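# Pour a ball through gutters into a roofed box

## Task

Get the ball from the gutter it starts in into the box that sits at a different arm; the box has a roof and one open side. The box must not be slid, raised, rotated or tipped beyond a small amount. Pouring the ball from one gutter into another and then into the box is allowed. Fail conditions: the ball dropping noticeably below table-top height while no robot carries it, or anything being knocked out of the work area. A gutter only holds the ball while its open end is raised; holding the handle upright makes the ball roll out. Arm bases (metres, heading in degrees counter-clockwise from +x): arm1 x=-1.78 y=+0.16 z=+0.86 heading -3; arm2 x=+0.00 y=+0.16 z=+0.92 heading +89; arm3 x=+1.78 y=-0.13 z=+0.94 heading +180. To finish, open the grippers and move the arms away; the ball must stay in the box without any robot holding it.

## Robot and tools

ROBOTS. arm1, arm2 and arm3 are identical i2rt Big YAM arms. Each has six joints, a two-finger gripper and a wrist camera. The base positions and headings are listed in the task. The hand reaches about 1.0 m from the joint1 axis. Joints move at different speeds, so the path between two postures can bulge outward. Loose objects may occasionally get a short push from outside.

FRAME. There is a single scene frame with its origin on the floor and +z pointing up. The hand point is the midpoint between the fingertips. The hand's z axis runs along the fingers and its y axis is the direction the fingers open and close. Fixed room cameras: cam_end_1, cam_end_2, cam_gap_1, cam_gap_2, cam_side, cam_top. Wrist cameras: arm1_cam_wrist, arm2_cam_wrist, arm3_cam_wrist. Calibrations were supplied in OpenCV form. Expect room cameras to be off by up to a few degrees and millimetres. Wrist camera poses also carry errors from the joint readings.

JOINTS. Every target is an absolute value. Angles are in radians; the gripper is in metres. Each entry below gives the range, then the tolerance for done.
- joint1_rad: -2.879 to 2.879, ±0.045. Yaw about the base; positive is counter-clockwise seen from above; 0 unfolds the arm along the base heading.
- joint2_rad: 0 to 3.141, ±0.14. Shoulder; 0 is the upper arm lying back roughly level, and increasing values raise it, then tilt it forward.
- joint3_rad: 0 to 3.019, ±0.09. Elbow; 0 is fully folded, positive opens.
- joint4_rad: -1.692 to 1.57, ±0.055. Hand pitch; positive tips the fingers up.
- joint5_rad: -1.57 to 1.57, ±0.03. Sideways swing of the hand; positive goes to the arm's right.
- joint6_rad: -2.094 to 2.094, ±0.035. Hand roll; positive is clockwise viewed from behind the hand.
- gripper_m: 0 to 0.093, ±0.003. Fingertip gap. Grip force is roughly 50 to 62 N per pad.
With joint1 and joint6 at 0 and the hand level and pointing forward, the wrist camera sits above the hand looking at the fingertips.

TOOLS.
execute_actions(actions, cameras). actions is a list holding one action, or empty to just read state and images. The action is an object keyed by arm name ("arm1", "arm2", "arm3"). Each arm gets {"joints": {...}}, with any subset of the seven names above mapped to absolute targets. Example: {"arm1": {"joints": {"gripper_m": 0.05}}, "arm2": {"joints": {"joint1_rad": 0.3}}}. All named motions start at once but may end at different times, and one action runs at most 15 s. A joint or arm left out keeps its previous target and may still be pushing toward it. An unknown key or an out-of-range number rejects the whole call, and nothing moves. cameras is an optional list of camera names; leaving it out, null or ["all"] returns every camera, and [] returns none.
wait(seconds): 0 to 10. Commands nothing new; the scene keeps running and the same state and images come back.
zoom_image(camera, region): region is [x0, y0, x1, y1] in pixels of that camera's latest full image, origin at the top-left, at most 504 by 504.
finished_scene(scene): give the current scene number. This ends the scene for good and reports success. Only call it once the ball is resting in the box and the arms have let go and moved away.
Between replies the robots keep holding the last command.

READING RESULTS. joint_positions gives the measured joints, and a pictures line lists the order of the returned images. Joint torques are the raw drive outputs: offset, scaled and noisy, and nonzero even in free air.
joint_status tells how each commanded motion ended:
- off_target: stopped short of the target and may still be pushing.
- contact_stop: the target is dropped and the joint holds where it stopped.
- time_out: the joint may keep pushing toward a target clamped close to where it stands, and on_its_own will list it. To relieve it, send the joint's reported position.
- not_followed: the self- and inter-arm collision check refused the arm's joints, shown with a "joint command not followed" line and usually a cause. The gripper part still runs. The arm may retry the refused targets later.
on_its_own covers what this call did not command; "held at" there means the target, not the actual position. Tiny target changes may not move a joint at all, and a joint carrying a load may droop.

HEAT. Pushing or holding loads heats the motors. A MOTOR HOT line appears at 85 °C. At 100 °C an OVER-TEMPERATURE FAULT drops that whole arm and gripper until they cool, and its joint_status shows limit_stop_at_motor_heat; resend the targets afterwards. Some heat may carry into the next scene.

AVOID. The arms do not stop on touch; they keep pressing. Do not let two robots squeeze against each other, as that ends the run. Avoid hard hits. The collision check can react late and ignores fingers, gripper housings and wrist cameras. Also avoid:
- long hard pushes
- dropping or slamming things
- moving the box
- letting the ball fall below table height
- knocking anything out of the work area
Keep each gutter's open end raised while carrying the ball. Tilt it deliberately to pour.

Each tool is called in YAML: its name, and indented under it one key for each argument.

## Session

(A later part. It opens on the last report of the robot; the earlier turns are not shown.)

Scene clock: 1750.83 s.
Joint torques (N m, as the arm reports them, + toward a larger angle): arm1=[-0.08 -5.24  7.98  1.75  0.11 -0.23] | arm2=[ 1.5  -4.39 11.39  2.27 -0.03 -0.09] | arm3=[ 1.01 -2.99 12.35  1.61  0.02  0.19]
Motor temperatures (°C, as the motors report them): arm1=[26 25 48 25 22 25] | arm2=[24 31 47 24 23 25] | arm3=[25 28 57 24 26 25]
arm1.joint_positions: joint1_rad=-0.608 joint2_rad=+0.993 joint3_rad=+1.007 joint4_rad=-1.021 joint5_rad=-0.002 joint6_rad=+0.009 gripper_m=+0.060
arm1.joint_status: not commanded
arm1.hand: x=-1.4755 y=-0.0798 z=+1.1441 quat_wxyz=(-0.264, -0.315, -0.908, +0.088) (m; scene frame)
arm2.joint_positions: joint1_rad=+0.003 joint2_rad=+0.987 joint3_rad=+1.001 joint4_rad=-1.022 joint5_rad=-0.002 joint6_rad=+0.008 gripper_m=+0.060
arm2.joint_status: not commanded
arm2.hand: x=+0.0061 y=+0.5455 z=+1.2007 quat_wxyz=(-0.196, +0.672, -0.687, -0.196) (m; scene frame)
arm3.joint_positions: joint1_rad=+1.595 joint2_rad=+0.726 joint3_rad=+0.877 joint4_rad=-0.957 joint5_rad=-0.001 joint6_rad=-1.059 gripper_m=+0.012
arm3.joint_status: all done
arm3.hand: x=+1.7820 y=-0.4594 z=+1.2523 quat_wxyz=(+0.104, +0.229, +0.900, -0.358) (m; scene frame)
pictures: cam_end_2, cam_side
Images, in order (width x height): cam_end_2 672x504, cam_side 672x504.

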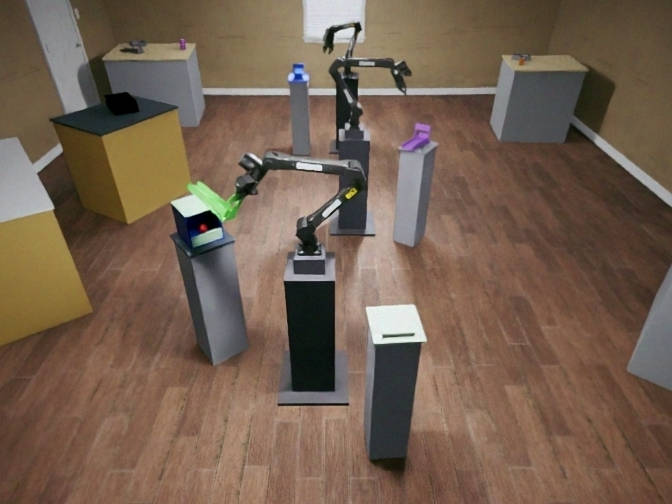

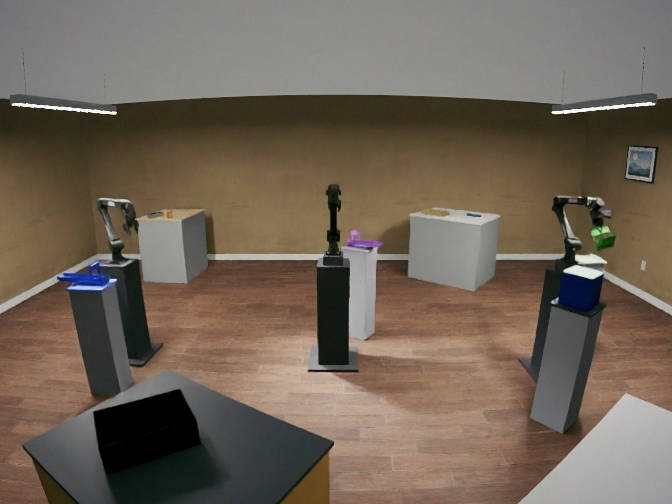

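execute_actions:
  actions:
    - {"arm3":{"joints":{"joint1_rad":-2.274,"joint2_rad":0.68,"joint5_rad":0.147,"joint6_rad":-0.731}}}
  cameras: ["cam_end_2"]

execute_actions:
  actions:
    - {"arm3":{"joints":{"joint1_rad":-2.274,"joint2_rad":1.70,"joint3_rad":1.39,"joint4_rad":-1.063}}}
  cameras: ["cam_end_2","arm3_cam_wrist"]

Scene clock: 1769.23 s.
Joint torques (N m, as the arm reports them, + toward a larger angle): arm1=[-0.12 -5.11  8.    1.71  0.1  -0.22] | arm2=[ 1.48 -4.37 11.38  2.26 -0.03 -0.09] | arm3=[-0.92 -1.82 12.02  1.67  0.17  0.22]
Motor temperatures (°C, as the motors report them): arm1=[26 25 48 25 22 25] | arm2=[24 31 47 24 23 25] | arm3=[25 28 60 24 26 25]
arm1.joint_positions: joint1_rad=-0.608 joint2_rad=+0.993 joint3_rad=+1.007 joint4_rad=-1.021 joint5_rad=-0.002 joint6_rad=+0.009 gripper_m=+0.060
arm1.joint_status: not commanded
arm1.hand: x=-1.4755 y=-0.0798 z=+1.1441 quat_wxyz=(-0.264, -0.315, -0.908, +0.088) (m; scene frame)
arm2.joint_positions: joint1_rad=+0.003 joint2_rad=+0.987 joint3_rad=+1.001 joint4_rad=-1.022 joint5_rad=-0.002 joint6_rad=+0.008 gripper_m=+0.060
arm2.joint_status: not commanded
arm2.hand: x=+0.0061 y=+0.5455 z=+1.2007 quat_wxyz=(-0.196, +0.672, -0.687, -0.196) (m; scene frame)
arm3.joint_positions: joint1_rad=-2.267 joint2_rad=+0.694 joint3_rad=+0.877 joint4_rad=-0.957 joint5_rad=+0.146 joint6_rad=-0.738 gripper_m=+0.012
arm3.joint_status: all done
arm3.hand: x=+2.0047 y=+0.1033 z=+1.2672 quat_wxyz=(-0.395, +0.641, -0.656, +0.045) (m; scene frame)
pictures: cam_end_2
Images, in order (width x height): cam_end_2 672x504.

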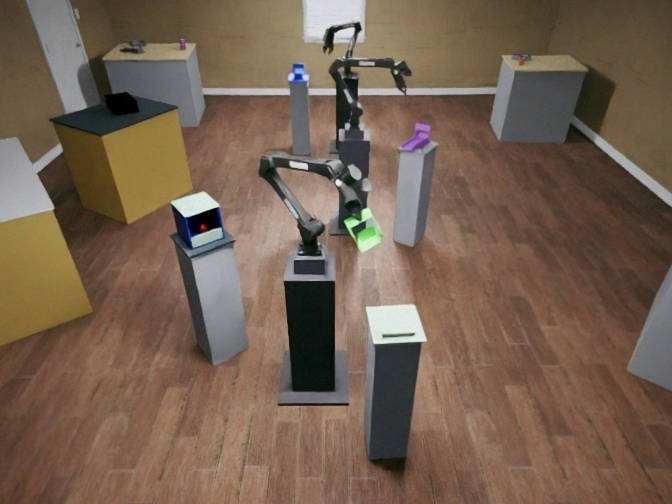

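Scene clock: 1770.97 s.
Joint torques (N m, as the arm reports them, + toward a larger angle): arm1=[-0.21 -5.16  8.    1.71  0.1  -0.22] | arm2=[ 1.51 -4.33 11.38  2.26 -0.03 -0.09] | arm3=[ -1.94 -19.74   9.76   0.71   0.12   0.15]
Motor temperatures (°C, as the motors report them): arm1=[26 25 48 25 22 25] | arm2=[24 31 47 24 23 25] | arm3=[25 28 61 24 26 25]
arm1.joint_positions: joint1_rad=-0.608 joint2_rad=+0.993 joint3_rad=+1.007 joint4_rad=-1.021 joint5_rad=-0.002 joint6_rad=+0.009 gripper_m=+0.060
arm1.joint_status: not commanded
arm1.hand: x=-1.4755 y=-0.0798 z=+1.1441 quat_wxyz=(-0.264, -0.315, -0.908, +0.088) (m; scene frame)
arm2.joint_positions: joint1_rad=+0.003 joint2_rad=+0.987 joint3_rad=+1.001 joint4_rad=-1.022 joint5_rad=-0.002 joint6_rad=+0.008 gripper_m=+0.060
arm2.joint_status: not commanded
arm2.hand: x=+0.0061 y=+0.5455 z=+1.2007 quat_wxyz=(-0.196, +0.672, -0.687, -0.196) (m; scene frame)
arm3.joint_positions: joint1_rad=-2.267 joint2_rad=+1.731 joint3_rad=+1.361 joint4_rad=-1.067 joint5_rad=+0.146 joint6_rad=-0.738 gripper_m=+0.012
arm3.joint_status: all done
arm3.hand: x=+2.1452 y=+0.2667 z=+1.0589 quat_wxyz=(-0.076, +0.712, -0.694, +0.072) (m; scene frame)
pictures: arm3_cam_wrist, cam_end_2
camera_calibration (this result's frames):
arm3_cam_wrist: T_world_to_cam=[[0.978912, 0.0119832, 0.203929, -2.31862], [-0.107301, -0.819314, 0.563216, -0.140075], [0.173831, -0.57322, -0.80075, 0.749478], [0, 0, 0, 1]] pos_world=[2.12441, 0.342635, 1.15187]
Images, in order (width x height): arm3_cam_wrist 616x616, cam_end_2 672x504.

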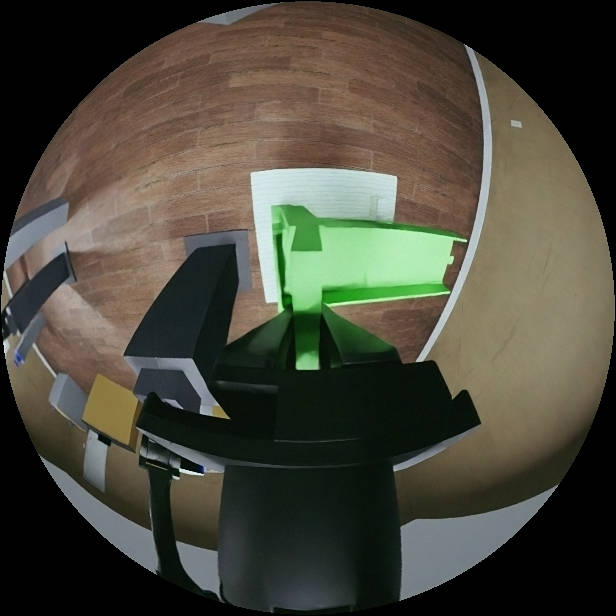

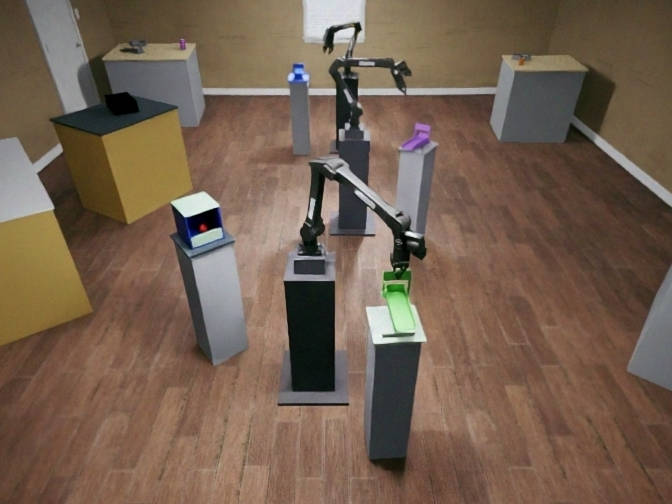

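execute_actions:
  actions:
    - {"arm3":{"joints":{"joint2_rad":1.77,"joint3_rad":1.275,"joint4_rad":-0.875}}}
  cameras: ["cam_end_2","arm3_cam_wrist"]

zoom_image:
  camera: "cam_end_2"
  region: [340, 230, 460, 360]

Scene clock: 1776.60 s.
Joint torques (N m, as the arm reports them, + toward a larger angle): arm1=[-0.2  -5.13  7.99  1.75  0.1  -0.22] | arm2=[ 1.49 -4.28 11.38  2.26 -0.03 -0.09] | arm3=[ -1.32 -19.07   8.45   1.03   0.19   0.16]
Motor temperatures (°C, as the motors report them): arm1=[26 25 48 25 22 25] | arm2=[24 31 47 24 23 25] | arm3=[25 29 59 24 26 25]
arm1.joint_positions: joint1_rad=-0.608 joint2_rad=+0.993 joint3_rad=+1.007 joint4_rad=-1.021 joint5_rad=-0.002 joint6_rad=+0.009 gripper_m=+0.060
arm1.joint_status: not commanded
arm1.hand: x=-1.4755 y=-0.0798 z=+1.1441 quat_wxyz=(-0.264, -0.315, -0.908, +0.088) (m; scene frame)
arm2.joint_positions: joint1_rad=+0.003 joint2_rad=+0.987 joint3_rad=+1.001 joint4_rad=-1.022 joint5_rad=-0.002 joint6_rad=+0.008 gripper_m=+0.060
arm2.joint_status: not commanded
arm2.hand: x=+0.0061 y=+0.5455 z=+1.2007 quat_wxyz=(-0.196, +0.672, -0.687, -0.196) (m; scene frame)
arm3.joint_positions: joint1_rad=-2.267 joint2_rad=+1.785 joint3_rad=+1.260 joint4_rad=-0.890 joint5_rad=+0.146 joint6_rad=-0.738 gripper_m=+0.012
arm3.joint_status: all done
arm3.hand: x=+2.1456 y=+0.2664 z=+0.9989 quat_wxyz=(-0.087, +0.711, -0.694, +0.071) (m; scene frame)
pictures: arm3_cam_wrist, cam_end_2
camera_calibration (this result's frames):
arm3_cam_wrist: T_world_to_cam=[[0.975842, 0.00854116, 0.218308, -2.31364], [-0.115213, -0.828879, 0.547435, -0.0712093], [0.185627, -0.559362, -0.807872, 0.679316], [0, 0, 0, 1]] pos_world=[2.12345, 0.340721, 1.09287]
Images, in order (width x height): arm3_cam_wrist 616x616, cam_end_2 672x504.

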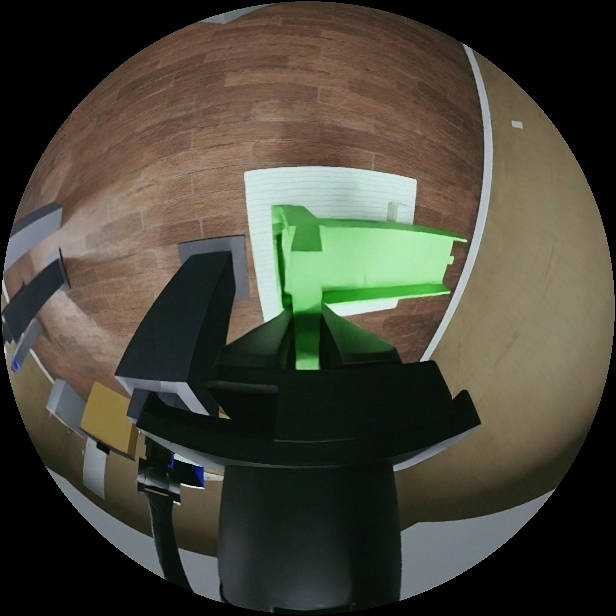

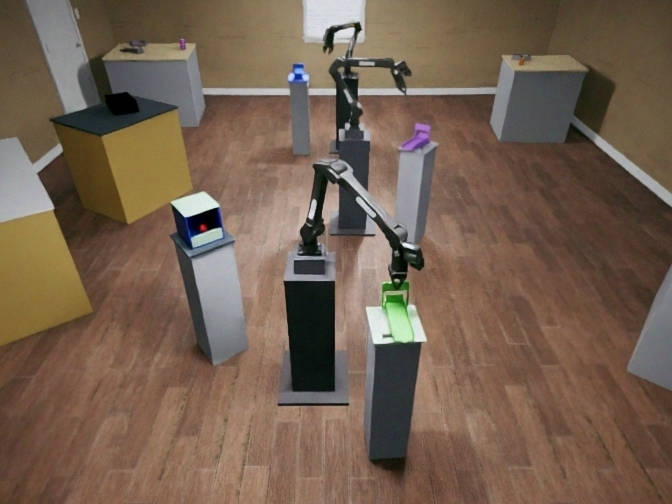

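Region (340, 230, 460, 360) of cam_end_2's 672x504 image, scaled by 3.877, with more detail than that image has; it fills the left 465 columns of this view, and the rest is white.

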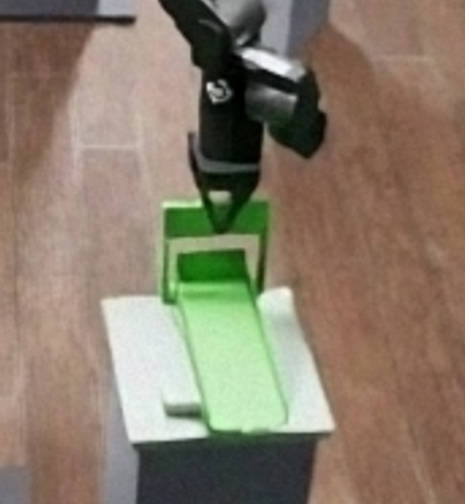

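execute_actions:
  actions:
    - {"arm3":{"joints":{"joint2_rad":1.80}}}
  cameras: ["cam_end_2"]

Scene clock: 1781.63 s.
Joint torques (N m, as the arm reports them, + toward a larger angle): arm1=[-0.14 -5.12  7.99  1.75  0.11 -0.22] | arm2=[ 1.47 -4.24 11.37  2.26 -0.03 -0.09] | arm3=[ -0.98 -17.59   8.15   1.     0.13   0.1 ]
Motor temperatures (°C, as the motors report them): arm1=[26 25 48 25 22 25] | arm2=[24 31 47 24 23 25] | arm3=[25 30 58 24 26 25]
arm1.joint_positions: joint1_rad=-0.608 joint2_rad=+0.993 joint3_rad=+1.007 joint4_rad=-1.021 joint5_rad=-0.002 joint6_rad=+0.009 gripper_m=+0.060
arm1.joint_status: not commanded
arm1.hand: x=-1.4755 y=-0.0798 z=+1.1441 quat_wxyz=(-0.264, -0.315, -0.908, +0.088) (m; scene frame)
arm2.joint_positions: joint1_rad=+0.003 joint2_rad=+0.987 joint3_rad=+1.001 joint4_rad=-1.022 joint5_rad=-0.002 joint6_rad=+0.008 gripper_m=+0.060
arm2.joint_status: not commanded
arm2.hand: x=+0.0061 y=+0.5455 z=+1.2007 quat_wxyz=(-0.196, +0.672, -0.687, -0.196) (m; scene frame)
arm3.joint_positions: joint1_rad=-2.267 joint2_rad=+1.794 joint3_rad=+1.260 joint4_rad=-0.890 joint5_rad=+0.146 joint6_rad=-0.738 gripper_m=+0.012
arm3.joint_status: all done
arm3.hand: x=+2.1452 y=+0.2659 z=+0.9942 quat_wxyz=(-0.083, +0.712, -0.694, +0.072) (m; scene frame)
pictures: cam_end_2
Images, in order (width x height): cam_end_2 672x504.

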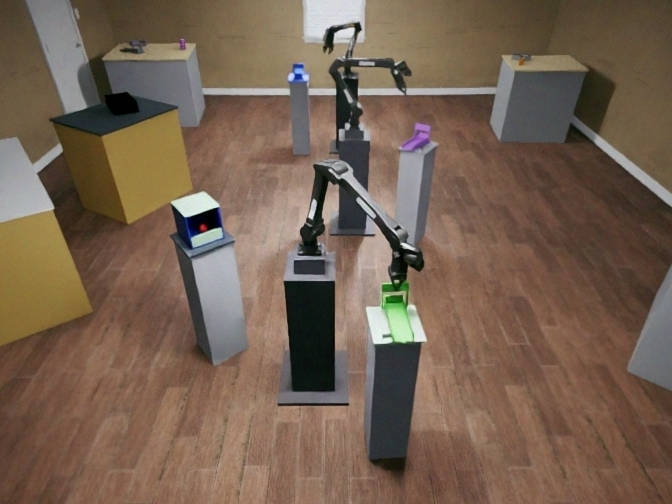

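execute_actions:
  actions:
    - {"arm3":{"joints":{"joint2_rad":1.795,"gripper_m":0.06}}}
  cameras: ["cam_end_2"]

execute_actions:
  actions:
    - {"arm3":{"joints":{"joint2_rad":1.45,"joint3_rad":1.26}}}
  cameras: ["cam_end_2"]

zoom_image:
  camera: "cam_end_2"
  region: [150, 140, 460, 370]

Scene clock: 1789.17 s.
Joint torques (N m, as the arm reports them, + toward a larger angle): arm1=[-0.13 -5.18  8.    1.76  0.1  -0.22] | arm2=[ 1.56 -4.29 11.39  2.26 -0.03 -0.09] | arm3=[ -0.8  -17.62   8.44   0.95   0.21   0.13]
Motor temperatures (°C, as the motors report them): arm1=[26 25 48 25 22 25] | arm2=[24 31 47 24 23 25] | arm3=[25 31 57 24 26 25]
arm1.joint_positions: joint1_rad=-0.608 joint2_rad=+0.993 joint3_rad=+1.007 joint4_rad=-1.021 joint5_rad=-0.002 joint6_rad=+0.009 gripper_m=+0.060
arm1.joint_status: not commanded
arm1.hand: x=-1.4755 y=-0.0798 z=+1.1441 quat_wxyz=(-0.264, -0.315, -0.908, +0.088) (m; scene frame)
arm2.joint_positions: joint1_rad=+0.003 joint2_rad=+0.987 joint3_rad=+1.001 joint4_rad=-1.022 joint5_rad=-0.002 joint6_rad=+0.008 gripper_m=+0.060
arm2.joint_status: not commanded
arm2.hand: x=+0.0061 y=+0.5455 z=+1.2007 quat_wxyz=(-0.196, +0.672, -0.687, -0.196) (m; scene frame)
arm3.joint_positions: joint1_rad=-2.267 joint2_rad=+1.794 joint3_rad=+1.260 joint4_rad=-0.887 joint5_rad=+0.145 joint6_rad=-0.738 gripper_m=+0.060
arm3.joint_status: all done
arm3.hand: x=+2.1454 y=+0.2664 z=+0.9943 quat_wxyz=(-0.084, +0.711, -0.694, +0.071) (m; scene frame)
pictures: cam_end_2
Images, in order (width x height): cam_end_2 672x504.

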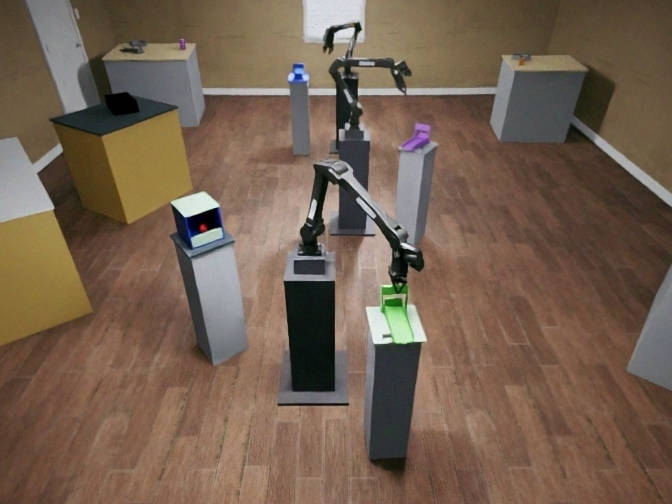

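Scene clock: 1790.50 s.
Joint torques (N m, as the arm reports them, + toward a larger angle): arm1=[-0.1  -5.11  7.98  1.71  0.11 -0.23] | arm2=[ 1.51 -4.29 11.36  2.27 -0.03 -0.09] | arm3=[ -0.51 -12.78   9.49   1.15   0.19   0.19]
Motor temperatures (°C, as the motors report them): arm1=[26 25 48 25 22 25] | arm2=[24 31 47 24 23 25] | arm3=[25 31 57 24 26 25]
arm1.joint_positions: joint1_rad=-0.608 joint2_rad=+0.993 joint3_rad=+1.007 joint4_rad=-1.021 joint5_rad=-0.002 joint6_rad=+0.009 gripper_m=+0.060
arm1.joint_status: not commanded
arm1.hand: x=-1.4755 y=-0.0798 z=+1.1441 quat_wxyz=(-0.264, -0.315, -0.908, +0.088) (m; scene frame)
arm2.joint_positions: joint1_rad=+0.003 joint2_rad=+0.987 joint3_rad=+1.001 joint4_rad=-1.022 joint5_rad=-0.002 joint6_rad=+0.008 gripper_m=+0.060
arm2.joint_status: not commanded
arm2.hand: x=+0.0061 y=+0.5455 z=+1.2007 quat_wxyz=(-0.196, +0.672, -0.687, -0.196) (m; scene frame)
arm3.joint_positions: joint1_rad=-2.267 joint2_rad=+1.444 joint3_rad=+1.247 joint4_rad=-0.886 joint5_rad=+0.145 joint6_rad=-0.738 gripper_m=+0.060
arm3.joint_status: all done
arm3.hand: x=+2.1388 y=+0.2609 z=+1.1695 quat_wxyz=(-0.250, +0.684, -0.683, +0.058) (m; scene frame)
pictures: cam_end_2
Images, in order (width x height): cam_end_2 672x504.

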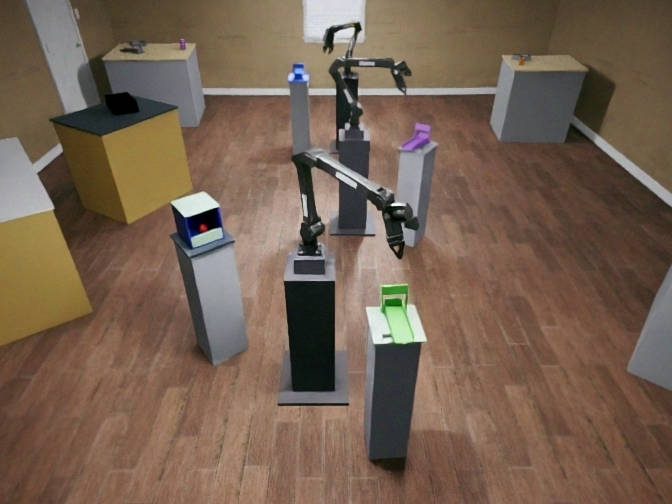

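Region (150, 140, 460, 370) of cam_end_2's 672x504 image, scaled by 1.626, with more detail than that image has; it fills the top 374 rows of this view, and the rest is white.

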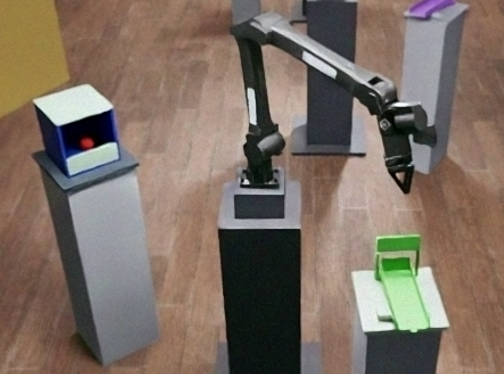

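Ball is in the box, green gutter is down, arm is clear.

finished_scene:
  scene: 1

The scene is finished: the task was done.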